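## Task

Take the cardboard box from the low shelf and set it completely inside the tote on the bench. The tote must not be shifted or rotated, and the robot must not tip over or finish leaning. The box has to stay inside the tote on its own, not because the robot is still holding it.

## Robot and tools

Robot: a simulated Hello Robot Stretch 4, about 1.6 m tall. It has an omni-wheel base, a lift on a mast, one arm that telescopes forward, a three-joint wrist and a two-finger gripper. There is only one arm, so each action carries a single set of targets. The base rim lies within 0.23 m of the base origin. Loose objects may occasionally get nudged by outside forces.

Frames: the base frame sits on the floor under the base centre, with x forward, y left and z up. hand_pose is a point between the open fingertips, given in the base frame; its printed value can be slightly wrong. The odometry frame is the base frame as it was when the scene started. base_odometry comes from wheel turns only, so slipping shows up as travel. Heading runs from -3.142 to 3.142 and is positive to the left.

execute_actions: "actions" is a list holding one action, or none. An empty list just returns the state and images. "cameras" picks from head_camera, head_left_camera, head_right_camera, wrist_camera or "all". Leaving it out, null or ["all"] gives every camera; [] gives none. The "pictures" line lists the images in order. An action may contain "base", "joints" or both, plus optional "pace" and "contact_limits". Alternatively it is just {"end_of_arm": "enable_torque"}. Motions within one action start together. An action can last at most 15 s.
- base: exactly one key, each a relative move from where the base last reported itself. translate_m is metres straight ahead (forward positive, -2 to 2). strafe_m is metres sideways (left positive, -2 to 2). rotate_rad turns on the spot (counter-clockwise positive, -3.2 to 3.2).
- joints: absolute targets by name. lift_m 0 to 1.2 m. arm_m 0 to 0.55 m of extension. wrist_yaw_rad -1.134 to 4.276 (0 forward, positive left, 3.14 folded back, above 3.4 the arm may block it). wrist_pitch_rad -1.117 to 4.259 (0 level, 1.57 pointing down). wrist_roll_rad -1.117 to 4.259 (0 has both fingers level, positive turns clockwise seen from behind). gripper_m -0.038 to 0.141 m, the fingertip gap; negative values press the tips together. Done tolerances are ±0.004 for lift, arm and gripper, ±0.02 for yaw and roll, and ±0.05 for pitch. An out-of-range joint target is clipped and flagged. Any other bad value, or an unknown key, rejects the whole call.
- pace: "slow", "default", "fast" or "max". Base top speeds are 0.1/0.3/0.4/0.6 m/s and 1/2/3/4 rad/s. With the lift above 0.2 m these are reduced, down to 0.3 m/s and 1 rad/s at 1.2 m.
- contact_limits: only arm_m, from 0 (gentlest) to 0.75 (firmest), default 0.5. This sets how hard the arm may push before it stops.
Anything you leave out of an action may still be driving toward an earlier target. If a call reports a stop, the later calls in that same reply are skipped.

wait: seconds from 0 to 10, with no new command. It returns the same state and images as an empty action.
zoom_image: camera plus region [x0, y0, x1, y1] in pixels of that camera's most recent full image, at most 504x504. It returns a more detailed crop.
finished_scene: scene (1 or 2). It closes the scene for good, reports success, and gives the next task. Replying without any tool call ends all remaining scenes.

Results: base_status and joint_status say how each motion ended. "done" for the base means the wheels turned as commanded, even if they slipped. "off_target" means the part stopped short and may still be pushing. "contact_stop_at_<key>" means it hit something; lift, arm or wheels then go slack, a loaded lift can sag, and the base can drift. "limit_stop_at_tilt" means the lean is over 6 degrees; lift, arm and wheels go slack and ignore commands until the lean decreases. "limit_stop_at_own_body" means self-collision was blocked; you can move away from the body, but this tends to happen with pitch below -0.2 combined with roll below -0.4 or above 4. "torque_fault" means a wrist or gripper motor overloaded and went limp, for example from being pressed on something or holding over about 2 kg while level. Send enable_torque to recover it. A slack part holds again once you next command it. on_its_own lists things you did not command; its "held at" value is a target, not a position.
lidar_m gives 12 distances in metres from the base origin, in 30 degree sectors counter-clockwise from straight ahead (4th left, 7th behind, 10th right). "-" means nothing seen or closer than 0.25 m. It covers roughly 0.15 m up to robot height, so table tops register. It can miss clear objects, thin legs and areas behind the robot.
wrist_depth_mm is a 7x7 grid of median depths from the top left, 100 to 2000 mm, with "-" for invalid cells. The robot's own body appears in it.
turned_by_wheels versus turned_by_imu: a gap over about 0.1 rad means a collision or slip, and the heading error is roughly their difference. base_tilt is in degrees, forward and right positive, with a fixed bias of up to about 1.5 degrees. motor_effort is in percent, positive toward higher joint values, with the bracketed number giving the peak over the last action. Effort at rest outside its normal band suggests pushing or a load, and a load in a level gripper moves wrist pitch effort away from 0. For wheel_0, wheel_1 and wheel_2, positive turns the base right.

Gripping: command a gap smaller than the object. A smaller value squeezes harder and pulls the object toward the wrist by up to about a third of the shortfall. Neither the reading nor "done" proves you are holding something; at commanded values of 0 or more, look for a clear change in gripper effort. If the fingertips jam on a surface, raise the lift.

Suggested start: unfold with lift_m 0.4 and wrist_yaw_rad 0 in one action.

Caution: avoid turning or driving with over 1 kg held and arm_m above 0.2, especially at fast paces, because the robot can tip. Sustained pushing or pulling, a high gripper and high contact limits also raise the tipping risk. Do not drop, slam or hard-push objects, and do not bump or move the tote. Release the item fully inside the tote before ending the scene. The robot keeps holding its last command while you think, and the simulation keeps running.

Cameras: the calibration gives intrinsics K, distortion and T_world_to_cam from the base frame for each camera. The wrist camera's pose error grows with arm extension.

Each tool is called after ">>>" as name([rows], argument=value, ...), one row to a line, values as JSON.

## Session

>>> execute_actions(actions=[])

Scene clock: 0.00 s.
base_odometry: x=+0.000 y=+0.000 heading=+0.000 (m, m, rad; odometry frame)
turned_by_wheels: +0.000 (rad since the last result)
turned_by_imu: +0.000 (rad since the last result)
base_tilt: forward=+0.3 right=-0.5 (deg)
lidar_m: 1.18 1.62 1.56 1.63 1.73 1.04 1.07 1.52 2.47 2.60 1.17 1.11
base_status: not commanded
joint_positions: lift_m=+0.243 arm_m=+0.001 wrist_yaw_rad=+3.099 wrist_pitch_rad=+0.016 wrist_roll_rad=+0.003 gripper_m=+0.057
joint_status: not commanded
motor_effort: lift_m=+18 arm_m=-1 wrist_yaw_rad=-1 wrist_pitch_rad=-7 wrist_roll_rad=+0 gripper_m=-1 wheel_0=+0 wheel_1=+0 wheel_2=+0 (%)
hand_pose: x=-0.1122 y=+0.0996 z=+0.4161 quat_wxyz=(+0.021, -0.008, +0.002, +1.000) (m; base frame)
wrist_depth_mm: 139 140 - 1921 1661 1618 1464 / - 132 1336 1281 1205 1618 1464 / 104 135 206 1281 1205 1661 1499 / 114 142 1366 1281 1205 1618 1499 / - 1756 1537 1308 1229 1661 1499 / 1756 1661 198 1336 200 1430 1397 / 1160 1118 1042 110 1042 931 991
pictures: head_camera, head_left_camera, head_right_camera, wrist_camera
Images, in order (width x height): head_camera 420x560, head_left_camera 420x672, head_right_camera 420x672, wrist_camera 616x392.

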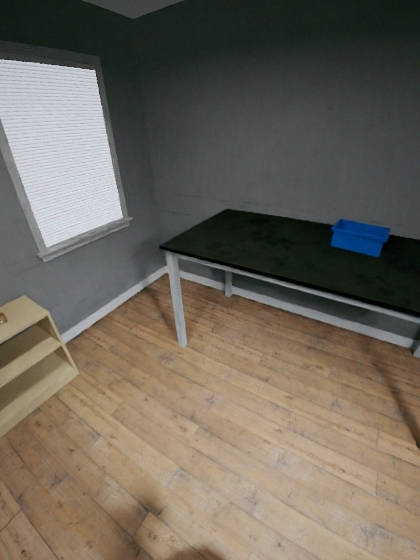

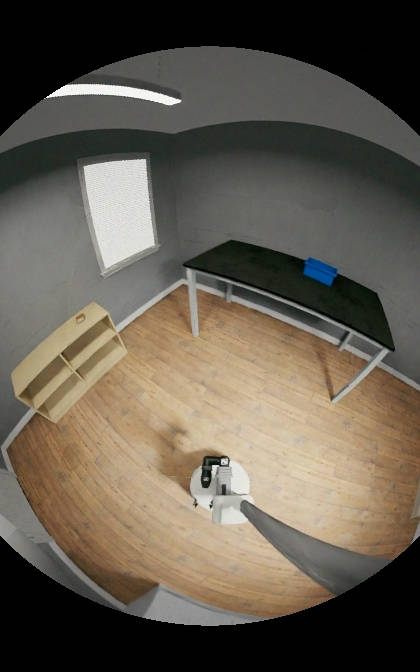

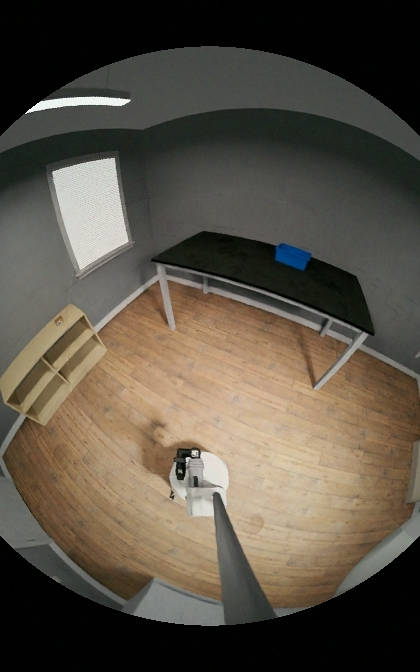

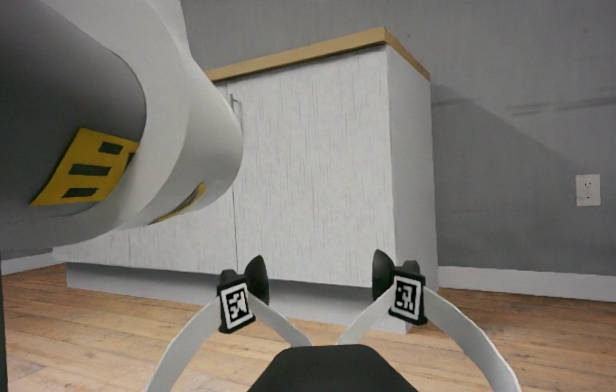

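Box appears on top of the shelf to the left. Turn toward it.

>>> execute_actions([
  {"base":{"rotate_rad":0.95},"joints":{"lift_m":0.8,"wrist_yaw_rad":0,"gripper_m":0.13}},
])

Scene clock: 7.50 s.
base_odometry: x=+0.000 y=+0.000 heading=+0.950 (m, m, rad; odometry frame)
turned_by_wheels: +0.950 (rad since the last result)
turned_by_imu: +0.947 (rad since the last result)
base_tilt: forward=+0.3 right=-0.5 (deg)
lidar_m: 1.55 1.59 1.79 1.08 1.04 1.35 2.49 2.54 1.23 1.13 1.15 1.53
base_status: done
joint_positions: lift_m=+0.800 arm_m=+0.001 wrist_yaw_rad=+0.000 wrist_pitch_rad=+0.016 wrist_roll_rad=+0.003 gripper_m=+0.130
joint_status: all done
motor_effort: lift_m=+22(20) arm_m=+0(1) wrist_yaw_rad=-2(4) wrist_pitch_rad=-8(7) wrist_roll_rad=+0(1) gripper_m=+0(1) wheel_0=+0(4) wheel_1=+1(7) wheel_2=+2(8) (%)
hand_pose: x=+0.4607 y=-0.0873 z=+0.9733 quat_wxyz=(+1.000, +0.001, +0.008, +0.000) (m; base frame)
wrist_depth_mm: 1708 1661 1708 1708 1808 1808 1921 / 1708 1661 1756 1708 1808 1921 1921 / 1708 1708 1756 1756 1863 1863 1863 / 1756 1756 1708 1808 1808 1921 1863 / 1708 1708 1756 1808 1863 1808 1983 / 1661 1430 1397 1537 1464 1863 1863 / 1708 1499 1499 110 1756 1921 1921
pictures: head_camera, head_left_camera, head_right_camera, wrist_camera
camera_calibration (this result's frames):
wrist_camera: T_world_to_cam=[[0.0241465, -0.998303, -0.0529982, -0.0343926], [-0.0758991, 0.0510299, -0.995809, 1.05375], [0.996823, 0.0280678, -0.0745381, -0.154174], [0, 0, 0, 1]] pos_world=[0.234494, -0.0837799, 1.03602]
Images, in order (width x height): head_camera 420x560, head_left_camera 420x672, head_right_camera 420x672, wrist_camera 616x392.

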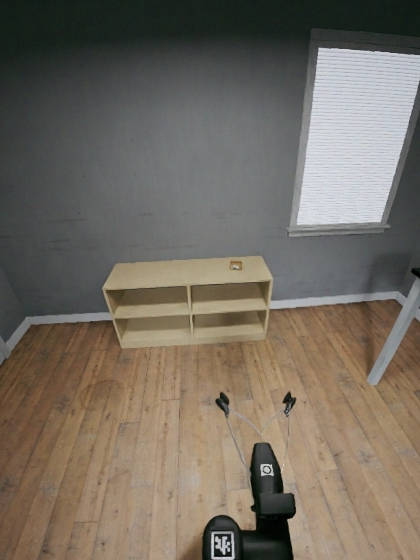

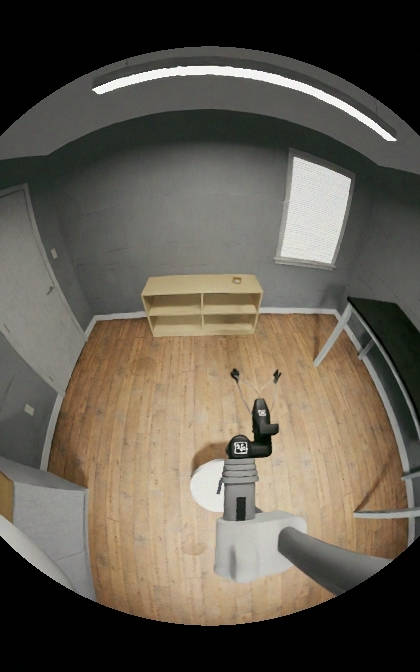

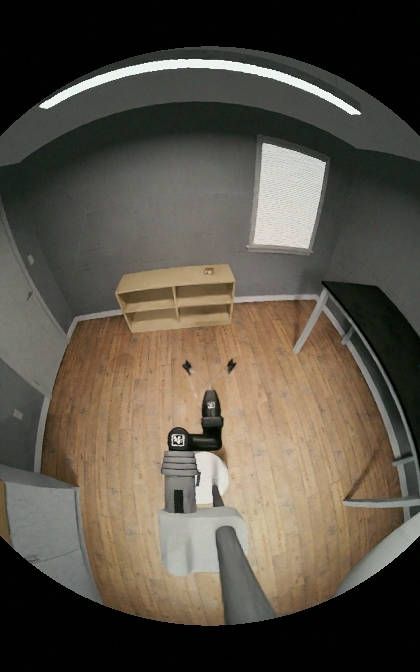

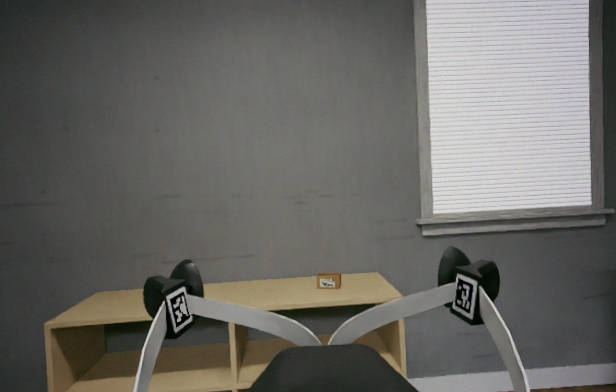

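>>> execute_actions([
  {"base":{"translate_m":0.85},"joints":{"lift_m":0.5}},
], cameras=["head_camera","wrist_camera"])

Scene clock: 19.17 s.
base_odometry: x=+0.494 y=+0.692 heading=+0.950 (m, m, rad; odometry frame)
turned_by_wheels: +0.000 (rad since the last result)
turned_by_imu: +0.000 (rad since the last result)
base_tilt: forward=+0.3 right=-0.6 (deg)
lidar_m: 0.69 0.73 0.96 1.70 1.59 1.49 3.38 1.68 1.16 1.05 1.07 0.77
base_status: done
joint_positions: lift_m=+0.500 arm_m=+0.001 wrist_yaw_rad=+0.000 wrist_pitch_rad=+0.016 wrist_roll_rad=+0.003 gripper_m=+0.130
joint_status: all done
motor_effort: lift_m=+17(19) arm_m=+0(1) wrist_yaw_rad=-1(1) wrist_pitch_rad=-7(8) wrist_roll_rad=+0(0) gripper_m=-2(1) wheel_0=-1(5) wheel_1=+0(4) wheel_2=+1(8) (%)
hand_pose: x=+0.4607 y=-0.0874 z=+0.6737 quat_wxyz=(+1.000, +0.001, +0.008, +0.000) (m; base frame)
wrist_depth_mm: 891 878 891 904 931 960 946 / 854 878 917 917 960 931 960 / 878 904 891 946 946 946 931 / 878 904 904 931 946 960 976 / 866 820 759 676 654 615 1008 / 544 504 500 917 917 559 976 / 878 580 878 110 842 683 991
pictures: head_camera, wrist_camera
camera_calibration (this result's frames):
wrist_camera: T_world_to_cam=[[0.0239233, -0.998308, -0.052998, -0.0502326], [-0.0758879, 0.0510468, -0.995809, 0.755405], [0.996829, 0.0278449, -0.0745383, -0.176507], [0, 0, 0, 1]] pos_world=[0.234475, -0.0837938, 0.736421]
Images, in order (width x height): head_camera 420x560, wrist_camera 616x392.

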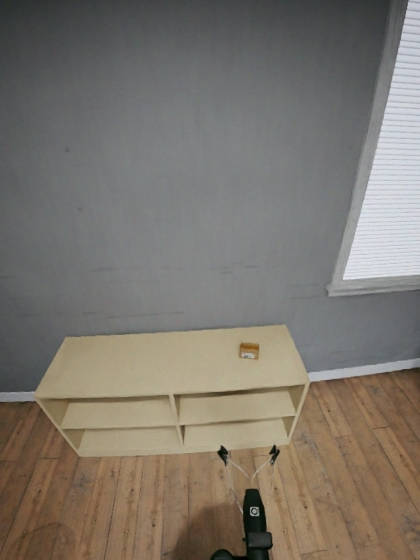

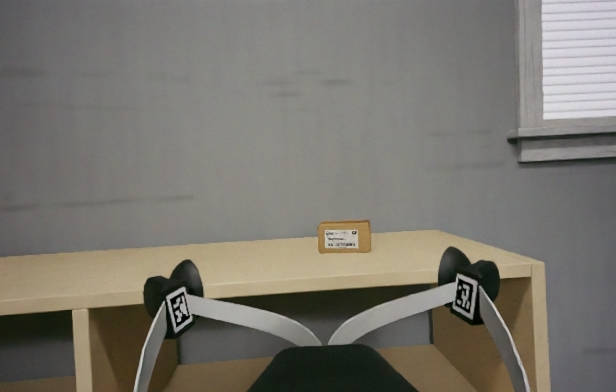

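>>> execute_actions([
  {"base":{"strafe_m":-0.04},"joints":{"lift_m":0.445,"arm_m":0.3,"gripper_m":0.141}},
], cameras=["head_camera","wrist_camera"])

Scene clock: 25.27 s.
base_odometry: x=+0.527 y=+0.668 heading=+0.950 (m, m, rad; odometry frame)
turned_by_wheels: +0.000 (rad since the last result)
turned_by_imu: +0.000 (rad since the last result)
base_tilt: forward=+0.2 right=-0.5 (deg)
lidar_m: 0.71 0.73 0.97 1.78 1.59 1.54 3.38 1.66 1.09 1.01 1.02 0.77
base_status: done
joint_positions: lift_m=+0.445 arm_m=+0.298 wrist_yaw_rad=-0.002 wrist_pitch_rad=+0.006 wrist_roll_rad=+0.003 gripper_m=+0.141
joint_status: all done
motor_effort: lift_m=+15(18) arm_m=+9(16) wrist_yaw_rad=+5(22) wrist_pitch_rad=+22(28) wrist_roll_rad=-1(9) gripper_m=+1(3) wheel_0=+1(4) wheel_1=+2(7) wheel_2=-2(9) (%)
hand_pose: x=+0.7577 y=-0.0879 z=+0.6218 quat_wxyz=(+1.000, +0.002, +0.003, -0.001) (m; base frame)
wrist_depth_mm: 585 603 609 621 627 647 654 / 597 597 609 634 640 654 661 / 585 591 609 634 640 654 654 / 597 603 609 627 647 647 676 / 591 521 480 368 364 387 413 / 272 213 213 237 218 207 224 / 207 210 615 110 640 525 394
pictures: head_camera, wrist_camera
camera_calibration (this result's frames):
wrist_camera: T_world_to_cam=[[0.0226994, -0.998331, -0.0530988, -0.0596112], [-0.0654448, 0.0515147, -0.996526, 0.718871], [0.997598, 0.0260956, -0.0641663, -0.483616], [0, 0, 0, 1]] pos_world=[0.530854, -0.0839239, 0.682176]
Images, in order (width x height): head_camera 420x560, wrist_camera 616x392.

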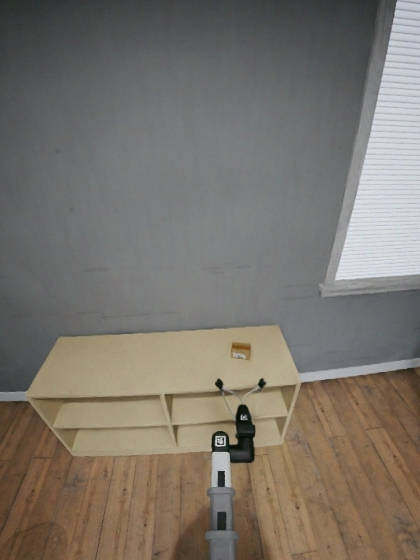

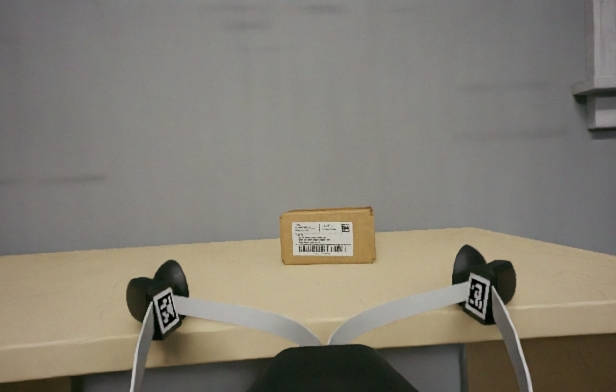

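>>> execute_actions([
  {"joints":{"lift_m":0.465,"arm_m":0.46},"pace":"slow"},
], cameras=["head_camera","wrist_camera"])

Scene clock: 30.63 s.
base_odometry: x=+0.527 y=+0.668 heading=+0.949 (m, m, rad; odometry frame)
turned_by_wheels: -0.001 (rad since the last result)
turned_by_imu: +0.005 (rad since the last result)
base_tilt: forward=+0.3 right=-0.4 (deg)
lidar_m: 0.70 0.73 0.97 1.77 1.58 1.54 3.37 1.67 1.09 1.01 1.04 0.78
base_status: not commanded
joint_positions: lift_m=+0.465 arm_m=+0.445 wrist_yaw_rad=-0.011 wrist_pitch_rad=+0.019 wrist_roll_rad=+0.002 gripper_m=+0.141
joint_status: arm_m contact_stop (moved +0.147 of +0.162); the others done
on_its_own: arm_m is slack since a contact_stop (your +0.460 is given up); wrist_yaw_rad is at rest, and its effort (+30) is outside its rest range (-13 to +13)
motor_effort: lift_m=+19(20) arm_m=+0(24) wrist_yaw_rad=+30(50) wrist_pitch_rad=-15(22) wrist_roll_rad=+1(2) gripper_m=-1(1) wheel_0=-4(4) wheel_1=+1(7) wheel_2=-12(17) (%)
hand_pose: x=+0.9034 y=-0.0906 z=+0.6378 quat_wxyz=(+1.000, +0.001, +0.009, -0.005) (m; base frame)
wrist_depth_mm: 449 455 462 473 480 492 504 / 442 459 466 477 488 496 500 / 452 462 466 477 488 496 508 / 449 462 469 480 496 504 512 / 452 459 473 228 220 421 512 / 307 247 238 224 217 212 249 / 206 196 194 110 189 180 178
pictures: head_camera, wrist_camera
camera_calibration (this result's frames):
wrist_camera: T_world_to_cam=[[0.0128788, -0.998533, -0.0526003, -0.0561686], [-0.0778017, 0.0514445, -0.995641, 0.755035], [0.996886, 0.0169151, -0.077025, -0.619824], [0, 0, 0, 1]] pos_world=[0.67736, -0.0844442, 0.701048]
Images, in order (width x height): head_camera 420x560, wrist_camera 616x392.

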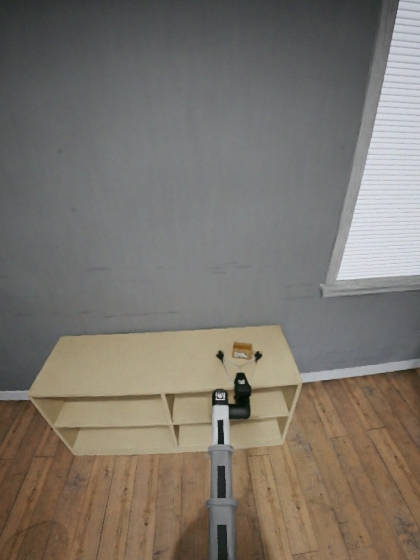

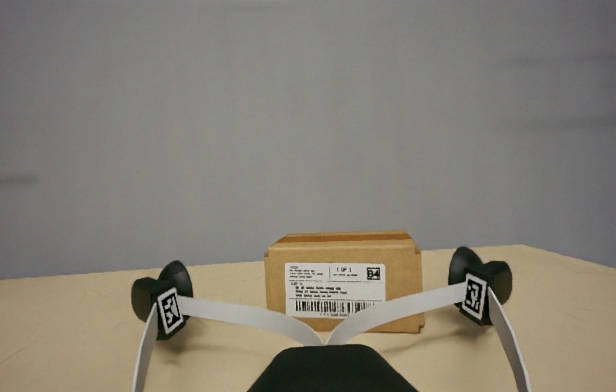

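>>> execute_actions([
  {"joints":{"lift_m":0.52,"wrist_pitch_rad":0.3,"wrist_yaw_rad":0,"arm_m":0.44},"pace":"slow"},
], cameras=[])

>>> execute_actions([
  {"joints":{"arm_m":0.49},"pace":"slow"},
], cameras=["head_camera","wrist_camera"])

Scene clock: 36.93 s.
base_odometry: x=+0.527 y=+0.668 heading=+0.950 (m, m, rad; odometry frame)
turned_by_wheels: +0.001 (rad since the last result)
turned_by_imu: +0.001 (rad since the last result)
base_tilt: forward=+0.4 right=-0.6 (deg)
lidar_m: 0.72 0.74 0.99 1.77 1.56 1.55 3.40 1.64 1.09 1.03 1.03 0.78
base_status: not commanded
joint_positions: lift_m=+0.520 arm_m=+0.442 wrist_yaw_rad=+0.002 wrist_pitch_rad=+0.284 wrist_roll_rad=+0.003 gripper_m=+0.141
joint_status: all done
on_its_own: wrist_pitch_rad is at rest, and its effort (+46) is outside its rest range (-23 to +23)
motor_effort: lift_m=+17(26) arm_m=-10(11) wrist_yaw_rad=-7(29) wrist_pitch_rad=+46(95) wrist_roll_rad=+0(2) gripper_m=+0(1) wheel_0=-2(4) wheel_1=+1(1) wheel_2=+3(12) (%)
hand_pose: x=+0.8897 y=-0.0868 z=+0.6176 quat_wxyz=(+0.990, +0.001, +0.141, +0.001) (m; base frame)
wrist_depth_mm: 410 415 424 427 442 452 455 / 427 433 439 442 459 473 477 / 442 445 459 466 473 488 500 / 455 466 469 421 364 421 504 / 336 325 317 232 223 291 289 / 251 224 217 231 209 204 223 / 200 190 191 110 187 182 181
pictures: none
No camera images: the call's "cameras" was empty. Leave "cameras" out to get every camera's image.

Scene clock: 38.63 s.
base_odometry: x=+0.527 y=+0.668 heading=+0.950 (m, m, rad; odometry frame)
turned_by_wheels: +0.000 (rad since the last result)
turned_by_imu: +0.000 (rad since the last result)
base_tilt: forward=+0.3 right=-0.5 (deg)
lidar_m: 0.72 0.73 0.95 1.76 1.59 1.56 3.39 1.64 1.12 1.01 1.02 0.75
base_status: not commanded
joint_positions: lift_m=+0.520 arm_m=+0.488 wrist_yaw_rad=-0.003 wrist_pitch_rad=+0.286 wrist_roll_rad=+0.003 gripper_m=+0.141
joint_status: all done
on_its_own: wrist_pitch_rad is at rest, and its effort (+40) is outside its rest range (-23 to +23)
motor_effort: lift_m=+16(17) arm_m=+10(11) wrist_yaw_rad=+9(9) wrist_pitch_rad=+40(46) wrist_roll_rad=+1(1) gripper_m=+0(1) wheel_0=-1(2) wheel_1=+1(1) wheel_2=-2(3) (%)
hand_pose: x=+0.9356 y=-0.0884 z=+0.6171 quat_wxyz=(+0.990, +0.002, +0.142, -0.002) (m; base frame)
wrist_depth_mm: 368 373 379 389 399 404 410 / 384 389 394 404 413 424 430 / 397 404 413 421 430 439 452 / 415 418 427 436 439 452 462 / 334 324 317 190 186 289 287 / 249 213 220 191 189 196 220 / 199 195 191 110 186 182 181
pictures: head_camera, wrist_camera
camera_calibration (this result's frames):
wrist_camera: T_world_to_cam=[[0.00549194, -0.99834, -0.0573367, -0.0456378], [-0.338227, 0.0521037, -0.939621, 0.94601], [0.941048, 0.0245532, -0.337379, -0.439999], [0, 0, 0, 1]] pos_world=[0.734277, -0.0840494, 0.737828]
Images, in order (width x height): head_camera 420x560, wrist_camera 616x392.

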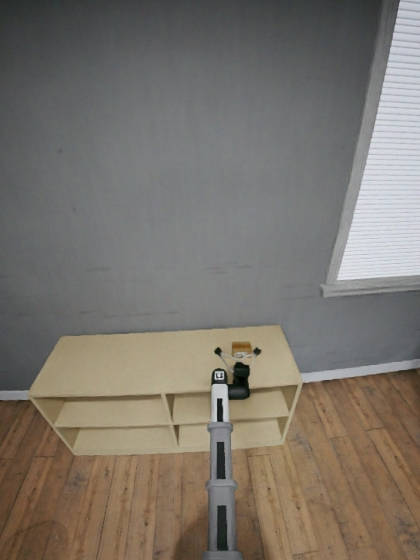

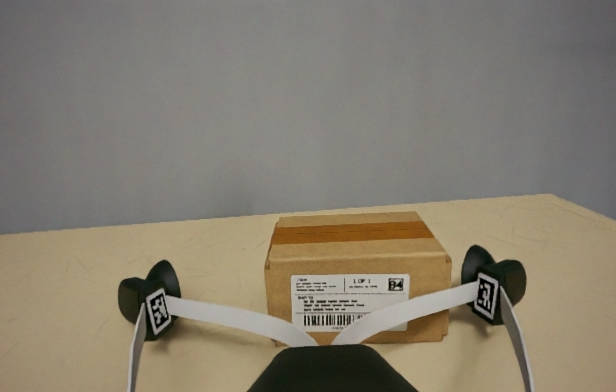

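Fingers press on shelf; lift slightly, then grip.

>>> execute_actions([
  {"joints":{"lift_m":0.535,"arm_m":0.5},"pace":"slow"},
], cameras=[])

>>> execute_actions([
  {"joints":{"gripper_m":0.03}},
], cameras=[])

>>> execute_actions([
  {"joints":{"lift_m":0.7,"arm_m":0.1}},
], cameras=["head_camera","wrist_camera"])

Scene clock: 42.47 s.
base_odometry: x=+0.527 y=+0.668 heading=+0.950 (m, m, rad; odometry frame)
turned_by_wheels: +0.000 (rad since the last result)
turned_by_imu: +0.000 (rad since the last result)
base_tilt: forward=+0.3 right=-0.5 (deg)
lidar_m: 0.70 0.73 0.97 1.76 1.58 1.54 3.61 1.66 1.11 1.03 1.04 0.77
base_status: not commanded
joint_positions: lift_m=+0.535 arm_m=+0.499 wrist_yaw_rad=-0.001 wrist_pitch_rad=+0.302 wrist_roll_rad=+0.003 gripper_m=+0.141
joint_status: all done
motor_effort: lift_m=+22(24) arm_m=+7(11) wrist_yaw_rad=+2(11) wrist_pitch_rad=-6(39) wrist_roll_rad=+1(0) gripper_m=-1(1) wheel_0=-1(2) wheel_1=+1(1) wheel_2=-2(2) (%)
hand_pose: x=+0.9450 y=-0.0876 z=+0.6273 quat_wxyz=(+0.989, +0.001, +0.150, -0.001) (m; base frame)
wrist_depth_mm: 357 364 370 375 384 392 404 / 373 377 387 392 402 410 421 / 389 394 402 410 418 427 436 / 402 410 418 424 436 439 449 / 336 324 319 197 192 291 287 / 254 226 222 184 188 210 224 / 205 200 197 110 193 187 186
pictures: none
No camera images: the call's "cameras" was empty. Leave "cameras" out to get every camera's image.

Scene clock: 44.57 s.
base_odometry: x=+0.527 y=+0.668 heading=+0.950 (m, m, rad; odometry frame)
turned_by_wheels: +0.000 (rad since the last result)
turned_by_imu: +0.000 (rad since the last result)
base_tilt: forward=+0.3 right=-0.6 (deg)
lidar_m: 0.71 0.73 0.97 1.77 1.57 1.54 3.63 1.65 1.12 1.01 1.04 0.76
base_status: not commanded
joint_positions: lift_m=+0.535 arm_m=+0.499 wrist_yaw_rad=+0.000 wrist_pitch_rad=+0.303 wrist_roll_rad=+0.003 gripper_m=+0.030
joint_status: all done
motor_effort: lift_m=+22(22) arm_m=+8(7) wrist_yaw_rad=+0(2) wrist_pitch_rad=-8(9) wrist_roll_rad=+1(0) gripper_m=-19(22) wheel_0=-2(1) wheel_1=+1(1) wheel_2=-2(2) (%)
hand_pose: x=+0.9449 y=-0.0875 z=+0.6269 quat_wxyz=(+0.989, +0.001, +0.151, +0.000) (m; base frame)
wrist_depth_mm: 357 366 370 379 384 392 399 / 373 379 387 392 399 410 415 / 387 394 404 413 421 427 439 / 404 415 415 424 436 442 449 / 334 322 297 188 195 291 286 / 253 247 180 175 175 180 225 / 203 186 188 110 182 186 173
pictures: none
No camera images: the call's "cameras" was empty. Leave "cameras" out to get every camera's image.

Scene clock: 46.87 s.
base_odometry: x=+0.527 y=+0.668 heading=+0.950 (m, m, rad; odometry frame)
turned_by_wheels: +0.000 (rad since the last result)
turned_by_imu: +0.000 (rad since the last result)
base_tilt: forward=+0.3 right=-0.5 (deg)
lidar_m: 0.70 0.73 0.98 1.76 1.56 1.54 3.46 1.67 1.09 1.01 1.04 0.77
base_status: not commanded
joint_positions: lift_m=+0.700 arm_m=+0.101 wrist_yaw_rad=+0.000 wrist_pitch_rad=+0.303 wrist_roll_rad=+0.003 gripper_m=+0.030
joint_status: all done
motor_effort: lift_m=+22(26) arm_m=-7(8) wrist_yaw_rad=+0(1) wrist_pitch_rad=-10(10) wrist_roll_rad=+1(1) gripper_m=-18(18) wheel_0=-1(1) wheel_1=+1(1) wheel_2=-1(2) (%)
hand_pose: x=+0.5475 y=-0.0874 z=+0.7918 quat_wxyz=(+0.989, +0.001, +0.151, +0.000) (m; base frame)
wrist_depth_mm: 707 732 732 759 759 788 788 / 732 759 768 778 798 798 820 / 759 778 809 820 831 842 878 / 798 820 842 854 854 878 931 / 732 707 654 189 194 931 960 / 554 539 181 175 176 180 1025 / 473 469 750 109 459 615 1060
pictures: head_camera, wrist_camera
camera_calibration (this result's frames):
wrist_camera: T_world_to_cam=[[0.00780084, -0.998316, -0.0574807, -0.0337241], [-0.354746, 0.0509808, -0.933572, 0.982975], [0.93493, 0.0276737, -0.353751, 0.000701253], [0, 0, 0, 1]] pos_world=[0.348314, -0.0837996, 0.915987]
Images, in order (width x height): head_camera 420x560, wrist_camera 616x392.

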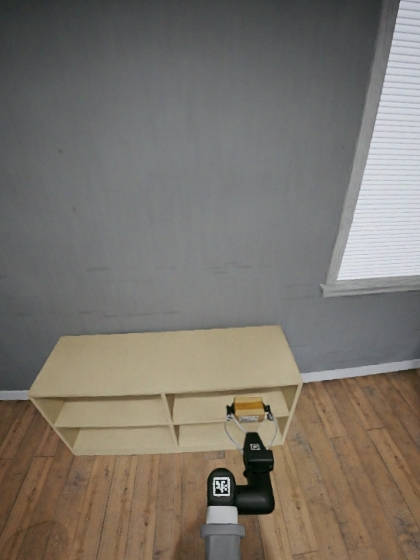

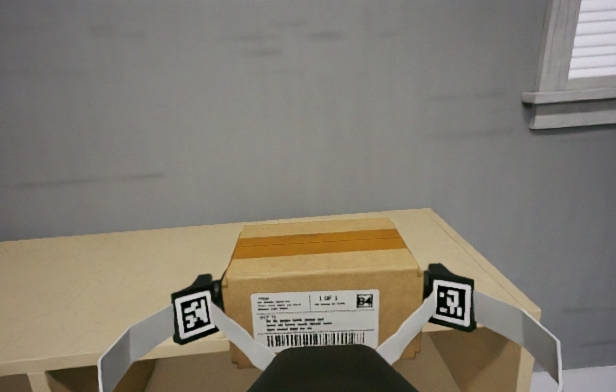

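>>> execute_actions([
  {"base":{"rotate_rad":-1.57},"joints":{"lift_m":1.0,"arm_m":0.0}},
], cameras=["head_camera","head_left_camera"])

Scene clock: 54.37 s.
base_odometry: x=+0.527 y=+0.668 heading=-0.620 (m, m, rad; odometry frame)
turned_by_wheels: -1.570 (rad since the last result)
turned_by_imu: -1.564 (rad since the last result)
base_tilt: forward=+0.2 right=-0.7 (deg)
lidar_m: 1.01 1.03 0.76 0.71 0.73 0.97 1.77 1.57 1.54 3.32 1.63 1.08
base_status: done
joint_positions: lift_m=+1.000 arm_m=+0.003 wrist_yaw_rad=+0.000 wrist_pitch_rad=+0.303 wrist_roll_rad=+0.003 gripper_m=+0.030
joint_status: all done
joint sent to its limit — the command would take arm_m past its lower limit, so that joint was sent only as far as its limit.
motor_effort: lift_m=+21(26) arm_m=-7(8) wrist_yaw_rad=+0(2) wrist_pitch_rad=-10(10) wrist_roll_rad=+1(0) gripper_m=-22(20) wheel_0=-1(4) wheel_1=+1(6) wheel_2=-1(6) (%)
hand_pose: x=+0.4488 y=-0.0874 z=+1.0918 quat_wxyz=(+0.989, +0.001, +0.151, +0.000) (m; base frame)
wrist_depth_mm: 1537 1537 1537 1618 1618 1708 1756 / 1618 1618 1661 1661 1756 1756 1756 / 1661 1708 1708 1661 1537 1308 1366 / 1808 1756 1008 946 931 946 976 / 1863 1808 904 189 195 - - / 1808 1921 181 176 176 181 1921 / 1863 976 1661 110 866 1708 1576
pictures: head_camera, head_left_camera
Images, in order (width x height): head_camera 420x560, head_left_camera 420x672.

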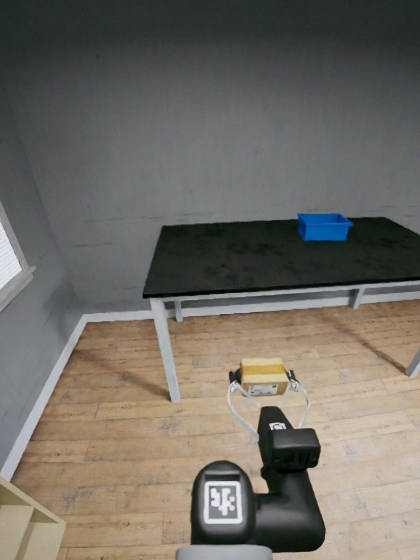

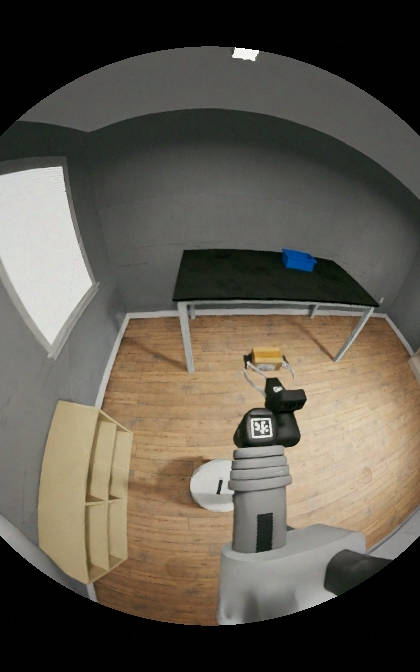

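>>> execute_actions([
  {"base":{"strafe_m":-0.65},"joints":{"lift_m":1.2}},
], cameras=[])

>>> execute_actions([
  {"base":{"translate_m":0.6}},
], cameras=["head_camera","wrist_camera"])

Scene clock: 64.33 s.
base_odometry: x=+0.149 y=+0.139 heading=-0.620 (m, m, rad; odometry frame)
turned_by_wheels: +0.000 (rad since the last result)
turned_by_imu: -0.002 (rad since the last result)
base_tilt: forward=+0.3 right=-0.5 (deg)
lidar_m: 1.05 1.08 1.88 1.35 1.41 1.84 1.74 1.15 1.48 2.67 2.74 1.15
base_status: done
joint_positions: lift_m=+1.199 arm_m=+0.003 wrist_yaw_rad=+0.000 wrist_pitch_rad=+0.303 wrist_roll_rad=+0.003 gripper_m=+0.030
joint_status: all done
motor_effort: lift_m=+22(23) arm_m=-7(7) wrist_yaw_rad=+0(0) wrist_pitch_rad=-9(10) wrist_roll_rad=+0(1) gripper_m=-19(19) wheel_0=-2(5) wheel_1=+0(9) wheel_2=+1(1) (%)
hand_pose: x=+0.4488 y=-0.0874 z=+1.2909 quat_wxyz=(+0.989, +0.001, +0.151, +0.000) (m; base frame)
wrist_depth_mm: 1537 1618 1618 1661 1708 1661 1708 / 1661 1661 1756 1708 1756 1863 1921 / 1708 1756 1808 1808 1921 1863 1921 / 1808 1756 1661 1397 1618 1499 - / 1205 1138 1060 188 195 1078 1118 / 960 976 181 175 176 181 - / - 1921 1921 110 991 1921 1863
pictures: none
No camera images: the call's "cameras" was empty. Leave "cameras" out to get every camera's image.

Scene clock: 67.83 s.
base_odometry: x=+0.638 y=-0.209 heading=-0.620 (m, m, rad; odometry frame)
turned_by_wheels: +0.000 (rad since the last result)
turned_by_imu: +0.000 (rad since the last result)
base_tilt: forward=+0.3 right=-0.6 (deg)
lidar_m: 0.46 0.47 0.65 1.40 1.44 1.90 2.34 1.74 2.28 2.62 0.76 0.52
base_status: done
joint_positions: lift_m=+1.199 arm_m=+0.003 wrist_yaw_rad=+0.000 wrist_pitch_rad=+0.303 wrist_roll_rad=+0.003 gripper_m=+0.030
joint_status: not commanded
motor_effort: lift_m=+21(22) arm_m=-8(8) wrist_yaw_rad=+0(1) wrist_pitch_rad=-10(10) wrist_roll_rad=+1(1) gripper_m=-18(19) wheel_0=-1(1) wheel_1=+1(5) wheel_2=+1(10) (%)
hand_pose: x=+0.4488 y=-0.0874 z=+1.2909 quat_wxyz=(+0.989, +0.001, +0.151, +0.000) (m; base frame)
wrist_depth_mm: 1025 1060 1060 1098 1118 1182 1138 / 1078 1138 1138 1138 1182 1205 1205 / 1118 1160 1205 1182 1229 1255 1281 / 1160 1205 1255 1255 1308 1308 1366 / 1229 1160 1078 188 195 1078 1098 / 917 891 180 175 176 181 809 / 750 683 676 110 410 676 647
pictures: head_camera, wrist_camera
camera_calibration (this result's frames):
wrist_camera: T_world_to_cam=[[0.00795789, -0.998315, -0.057477, -0.00429873], [-0.354743, 0.0509219, -0.933576, 1.41388], [0.93493, 0.0278188, -0.35374, 0.269553], [0, 0, 0, 1]] pos_world=[0.249583, -0.0837875, 1.41507]
Images, in order (width x height): head_camera 420x560, wrist_camera 616x392.

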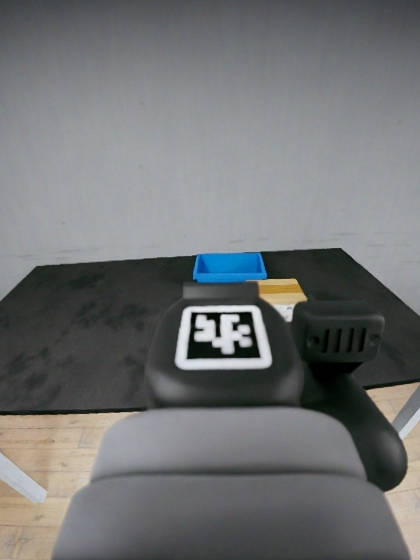

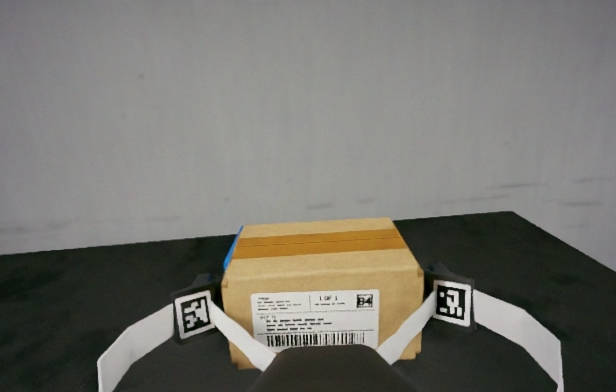

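>>> execute_actions([
  {"base":{"translate_m":0.12},"joints":{"arm_m":0.4,"wrist_pitch_rad":0.8}},
], cameras=["head_camera","wrist_camera","head_right_camera"])

Scene clock: 75.20 s.
base_odometry: x=+0.735 y=-0.279 heading=-0.620 (m, m, rad; odometry frame)
turned_by_wheels: +0.000 (rad since the last result)
turned_by_imu: +0.000 (rad since the last result)
base_tilt: forward=+0.4 right=-0.4 (deg)
lidar_m: 0.35 0.36 0.47 1.44 1.46 1.89 2.46 1.84 2.42 2.62 0.58 0.37
base_status: done
joint_positions: lift_m=+1.199 arm_m=+0.399 wrist_yaw_rad=+0.000 wrist_pitch_rad=+0.802 wrist_roll_rad=+0.003 gripper_m=+0.030
joint_status: all done
motor_effort: lift_m=+22(22) arm_m=+7(7) wrist_yaw_rad=-1(1) wrist_pitch_rad=-8(8) wrist_roll_rad=+1(1) gripper_m=-19(20) wheel_0=+0(4) wheel_1=+0(4) wheel_2=+0(9) (%)
hand_pose: x=+0.7701 y=-0.0874 z=+1.1696 quat_wxyz=(+0.921, +0.001, +0.390, +0.000) (m; base frame)
wrist_depth_mm: 615 627 647 668 676 699 723 / 691 699 732 750 759 759 778 / 741 741 741 723 715 707 699 / 654 640 554 549 559 609 609 / 574 559 500 189 195 535 535 / 508 492 181 175 176 181 484 / 466 445 445 110 307 442 433
pictures: head_camera, head_right_camera, wrist_camera
camera_calibration (this result's frames):
wrist_camera: T_world_to_cam=[[-0.020415, -0.998319, -0.0542526, 0.00426996], [-0.758244, 0.0508285, -0.649986, 1.39374], [0.651651, 0.0278672, -0.758007, 0.617215], [0, 0, 0, 1]] pos_world=[0.654673, -0.0837789, 1.374]
Images, in order (width x height): head_camera 420x560, head_right_camera 420x672, wrist_camera 616x392.

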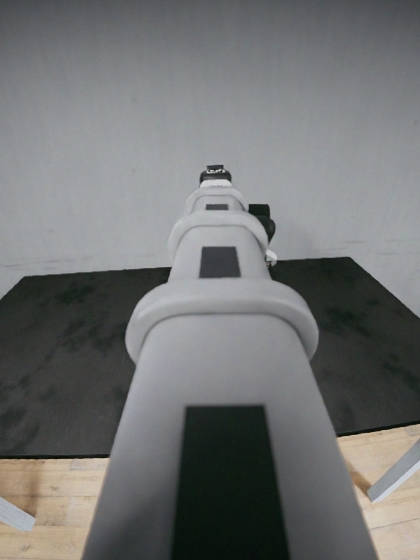

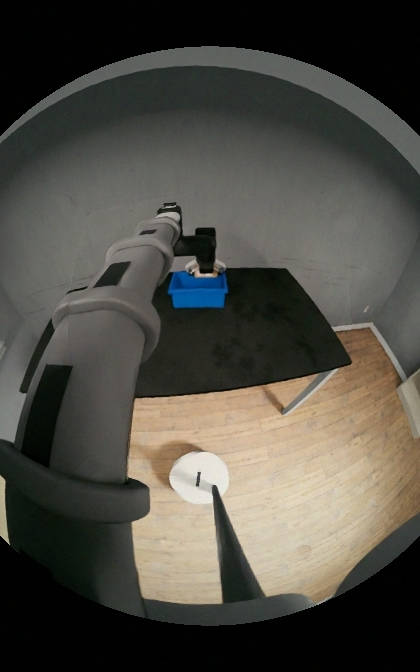

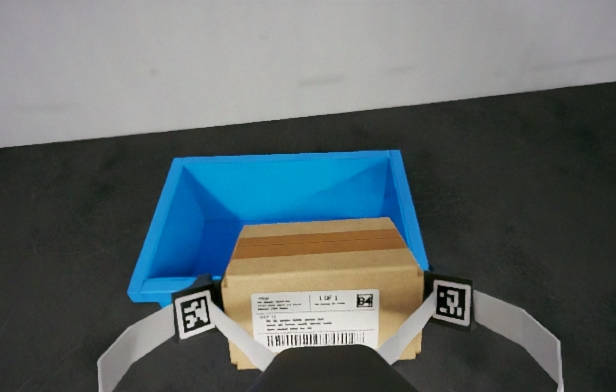

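>>> execute_actions([
  {"base":{"strafe_m":0.045},"joints":{"arm_m":0.55,"wrist_pitch_rad":1.0}},
], cameras=[])

>>> execute_actions([
  {"base":{"translate_m":0.07},"pace":"slow"},
], cameras=["wrist_camera","head_right_camera"])

Scene clock: 86.60 s.
base_odometry: x=+0.761 y=-0.242 heading=-0.620 (m, m, rad; odometry frame)
turned_by_wheels: +0.000 (rad since the last result)
turned_by_imu: +0.000 (rad since the last result)
base_tilt: forward=+0.4 right=-0.5 (deg)
lidar_m: 0.34 0.35 0.47 1.40 1.39 1.88 2.47 1.86 2.43 2.64 0.56 0.38
base_status: done
joint_positions: lift_m=+1.199 arm_m=+0.549 wrist_yaw_rad=+0.000 wrist_pitch_rad=+1.002 wrist_roll_rad=+0.003 gripper_m=+0.030
joint_status: all done
motor_effort: lift_m=+22(22) arm_m=+7(7) wrist_yaw_rad=+0(0) wrist_pitch_rad=-6(5) wrist_roll_rad=+1(0) gripper_m=-20(21) wheel_0=+1(8) wheel_1=-2(6) wheel_2=-1(2) (%)
hand_pose: x=+0.8751 y=-0.0874 z=+1.1340 quat_wxyz=(+0.877, +0.001, +0.480, -0.001) (m; base frame)
wrist_depth_mm: 521 539 549 569 585 615 634 / 603 615 621 621 621 615 603 / 597 580 585 569 569 559 554 / 535 535 418 442 445 492 508 / 492 488 364 189 195 397 473 / 455 449 181 175 176 180 430 / 427 310 309 110 240 301 399
pictures: none
No camera images: the call's "cameras" was empty. Leave "cameras" out to get every camera's image.

Scene clock: 88.57 s.
base_odometry: x=+0.818 y=-0.283 heading=-0.620 (m, m, rad; odometry frame)
turned_by_wheels: +0.000 (rad since the last result)
turned_by_imu: +0.000 (rad since the last result)
base_tilt: forward=+0.3 right=-0.6 (deg)
lidar_m: 0.28 0.27 0.37 0.86 1.44 1.86 2.55 1.94 2.53 2.66 0.47 0.31
base_status: done
joint_positions: lift_m=+1.199 arm_m=+0.549 wrist_yaw_rad=+0.000 wrist_pitch_rad=+1.002 wrist_roll_rad=+0.003 gripper_m=+0.030
joint_status: not commanded
motor_effort: lift_m=+22(22) arm_m=+7(7) wrist_yaw_rad=+0(0) wrist_pitch_rad=-6(6) wrist_roll_rad=+0(1) gripper_m=-21(20) wheel_0=+1(1) wheel_1=+2(4) wheel_2=+1(3) (%)
hand_pose: x=+0.8751 y=-0.0874 z=+1.1340 quat_wxyz=(+0.877, +0.001, +0.480, -0.001) (m; base frame)
wrist_depth_mm: 455 462 477 488 508 521 535 / 512 530 549 569 580 597 591 / 569 580 580 564 559 559 554 / 539 535 525 517 517 512 508 / 496 488 364 188 195 375 469 / 455 442 181 175 176 181 433 / 424 304 379 109 289 355 397
pictures: head_right_camera, wrist_camera
camera_calibration (this result's frames):
wrist_camera: T_world_to_cam=[[-0.0307541, -0.99832, -0.0491002, 0.00767796], [-0.872043, 0.0508055, -0.486785, 1.36465], [0.488462, 0.0278469, -0.872141, 0.794054], [0, 0, 0, 1]] pos_world=[0.802404, -0.0837786, 1.35719]
Images, in order (width x height): head_right_camera 420x672, wrist_camera 616x392.

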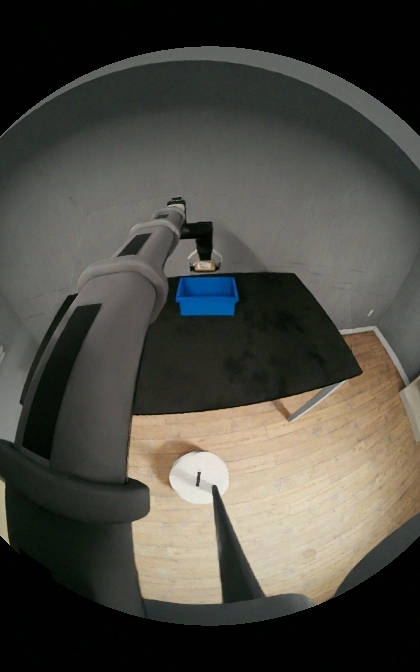

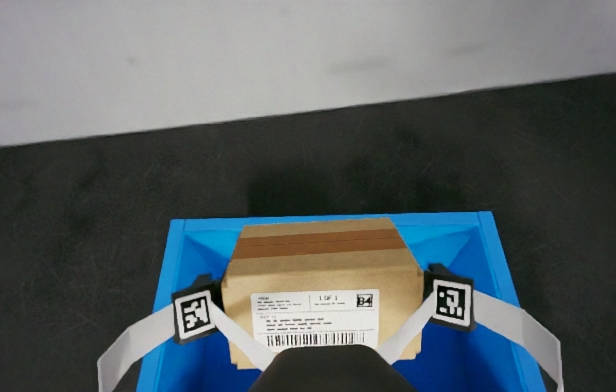

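>>> execute_actions([
  {"joints":{"arm_m":0.53,"lift_m":1.04},"pace":"slow"},
], cameras=["wrist_camera","head_right_camera"])

Scene clock: 94.47 s.
base_odometry: x=+0.818 y=-0.283 heading=-0.620 (m, m, rad; odometry frame)
turned_by_wheels: +0.000 (rad since the last result)
turned_by_imu: +0.000 (rad since the last result)
base_tilt: forward=+0.3 right=-0.4 (deg)
lidar_m: 0.28 0.28 0.38 0.88 1.41 1.88 2.08 1.94 2.53 2.66 0.46 0.31
base_status: not commanded
joint_positions: lift_m=+1.040 arm_m=+0.531 wrist_yaw_rad=+0.000 wrist_pitch_rad=+1.002 wrist_roll_rad=+0.003 gripper_m=+0.030
joint_status: all done
motor_effort: lift_m=+15(24) arm_m=-8(7) wrist_yaw_rad=+0(1) wrist_pitch_rad=-6(6) wrist_roll_rad=+1(1) gripper_m=-18(20) wheel_0=+1(1) wheel_1=+2(2) wheel_2=+1(1) (%)
hand_pose: x=+0.8577 y=-0.0874 z=+0.9754 quat_wxyz=(+0.877, +0.001, +0.480, -0.001) (m; base frame)
wrist_depth_mm: 459 455 455 452 445 436 427 / 418 246 240 238 237 236 233 / 368 253 273 273 276 276 233 / 208 263 324 324 320 312 235 / 187 260 301 189 195 296 237 / 179 230 181 175 176 180 227 / 179 216 259 109 219 258 218
pictures: head_right_camera, wrist_camera
camera_calibration (this result's frames):
wrist_camera: T_world_to_cam=[[-0.0307581, -0.99832, -0.0491001, -0.000638858], [-0.872043, 0.0508089, -0.486784, 1.2723], [0.488461, 0.0278449, -0.872141, 0.66428], [0, 0, 0, 1]] pos_world=[0.785009, -0.0837789, 1.19865]
Images, in order (width x height): head_right_camera 420x672, wrist_camera 616x392.

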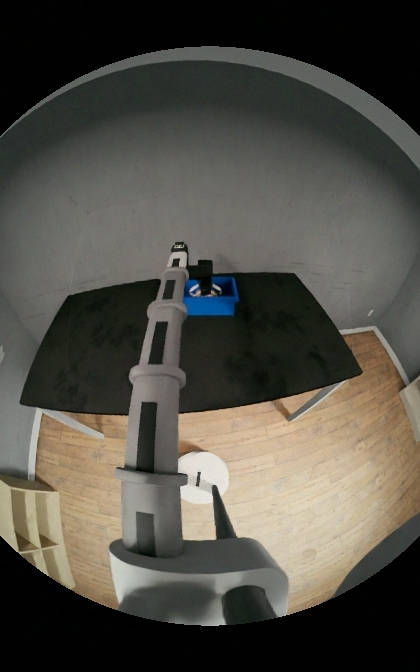

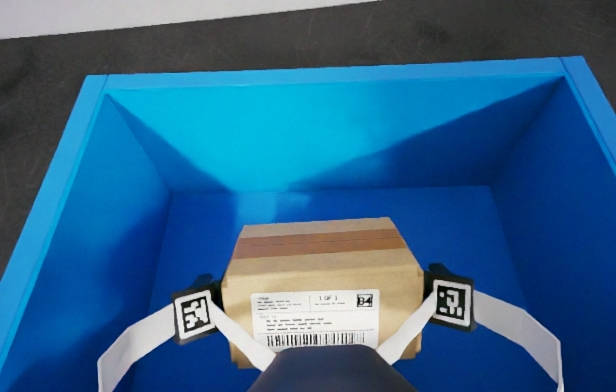

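>>> execute_actions([
  {"joints":{"gripper_m":0.125}},
], cameras=[])

>>> execute_actions([
  {"joints":{"lift_m":1.2}},
], cameras=["wrist_camera","head_right_camera"])

Scene clock: 101.00 s.
base_odometry: x=+0.818 y=-0.283 heading=-0.620 (m, m, rad; odometry frame)
turned_by_wheels: +0.000 (rad since the last result)
turned_by_imu: +0.000 (rad since the last result)
base_tilt: forward=+0.3 right=-0.5 (deg)
lidar_m: 0.27 0.29 0.38 0.88 1.42 1.87 2.06 1.95 2.53 2.65 0.45 0.32
base_status: not commanded
joint_positions: lift_m=+1.040 arm_m=+0.531 wrist_yaw_rad=+0.000 wrist_pitch_rad=+1.002 wrist_roll_rad=+0.003 gripper_m=+0.125
joint_status: all done
motor_effort: lift_m=+15(16) arm_m=-7(8) wrist_yaw_rad=-1(1) wrist_pitch_rad=-6(6) wrist_roll_rad=+0(1) gripper_m=+0(18) wheel_0=+1(1) wheel_1=+2(2) wheel_2=+1(1) (%)
hand_pose: x=+0.8577 y=-0.0874 z=+0.9754 quat_wxyz=(+0.877, +0.001, +0.480, -0.001) (m; base frame)
wrist_depth_mm: 455 462 455 455 445 442 433 / 421 246 240 237 237 239 231 / 373 253 272 272 276 276 233 / 209 264 324 320 322 312 233 / 189 262 304 237 245 293 235 / 179 229 218 237 239 267 238 / 179 242 263 110 260 254 240
pictures: none
No camera images: the call's "cameras" was empty. Leave "cameras" out to get every camera's image.

Scene clock: 102.73 s.
base_odometry: x=+0.818 y=-0.283 heading=-0.620 (m, m, rad; odometry frame)
turned_by_wheels: +0.000 (rad since the last result)
turned_by_imu: +0.000 (rad since the last result)
base_tilt: forward=+0.3 right=-0.5 (deg)
lidar_m: 0.25 0.28 0.37 0.89 1.42 1.86 2.55 1.92 2.51 2.64 0.45 0.31
base_status: not commanded
joint_positions: lift_m=+1.199 arm_m=+0.531 wrist_yaw_rad=+0.000 wrist_pitch_rad=+1.002 wrist_roll_rad=+0.003 gripper_m=+0.125
joint_status: all done
motor_effort: lift_m=+22(22) arm_m=-8(8) wrist_yaw_rad=-1(0) wrist_pitch_rad=-5(5) wrist_roll_rad=+1(1) gripper_m=-1(1) wheel_0=+1(0) wheel_1=+2(2) wheel_2=+1(1) (%)
hand_pose: x=+0.8577 y=-0.0874 z=+1.1340 quat_wxyz=(+0.877, +0.001, +0.480, -0.001) (m; base frame)
wrist_depth_mm: 466 477 492 508 525 544 569 / 535 554 569 591 597 609 603 / 585 585 569 569 559 549 554 / 539 530 525 517 517 508 504 / 492 488 415 442 449 370 469 / 455 445 219 384 418 309 433 / 421 407 404 110 404 353 404
pictures: head_right_camera, wrist_camera
camera_calibration (this result's frames):
wrist_camera: T_world_to_cam=[[-0.0307473, -0.99832, -0.0491071, 0.00714801], [-0.871934, 0.0508091, -0.486979, 1.34967], [0.488656, 0.0278448, -0.872032, 0.802277], [0, 0, 0, 1]] pos_world=[0.785008, -0.0837789, 1.35722]
Images, in order (width x height): head_right_camera 420x672, wrist_camera 616x392.

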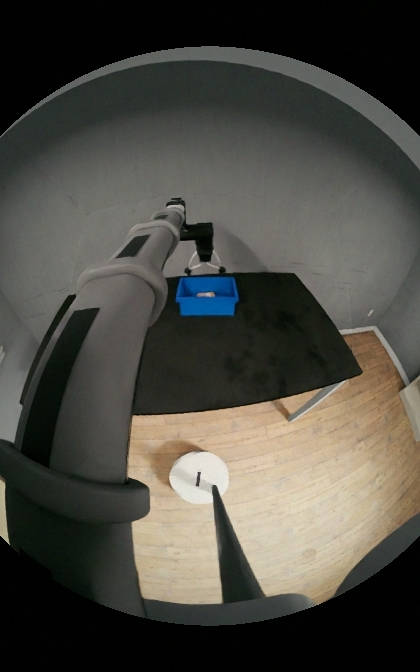

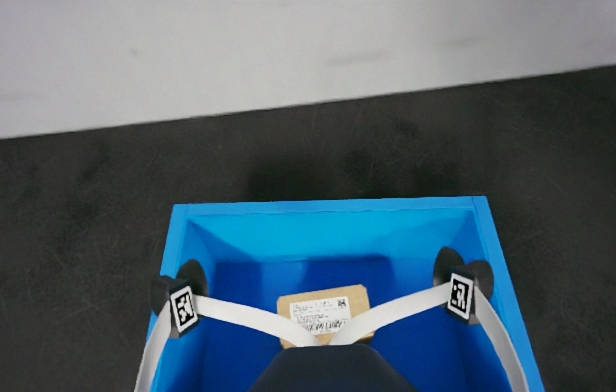

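>>> finished_scene(scene=1)

The scene is finished: the task was done.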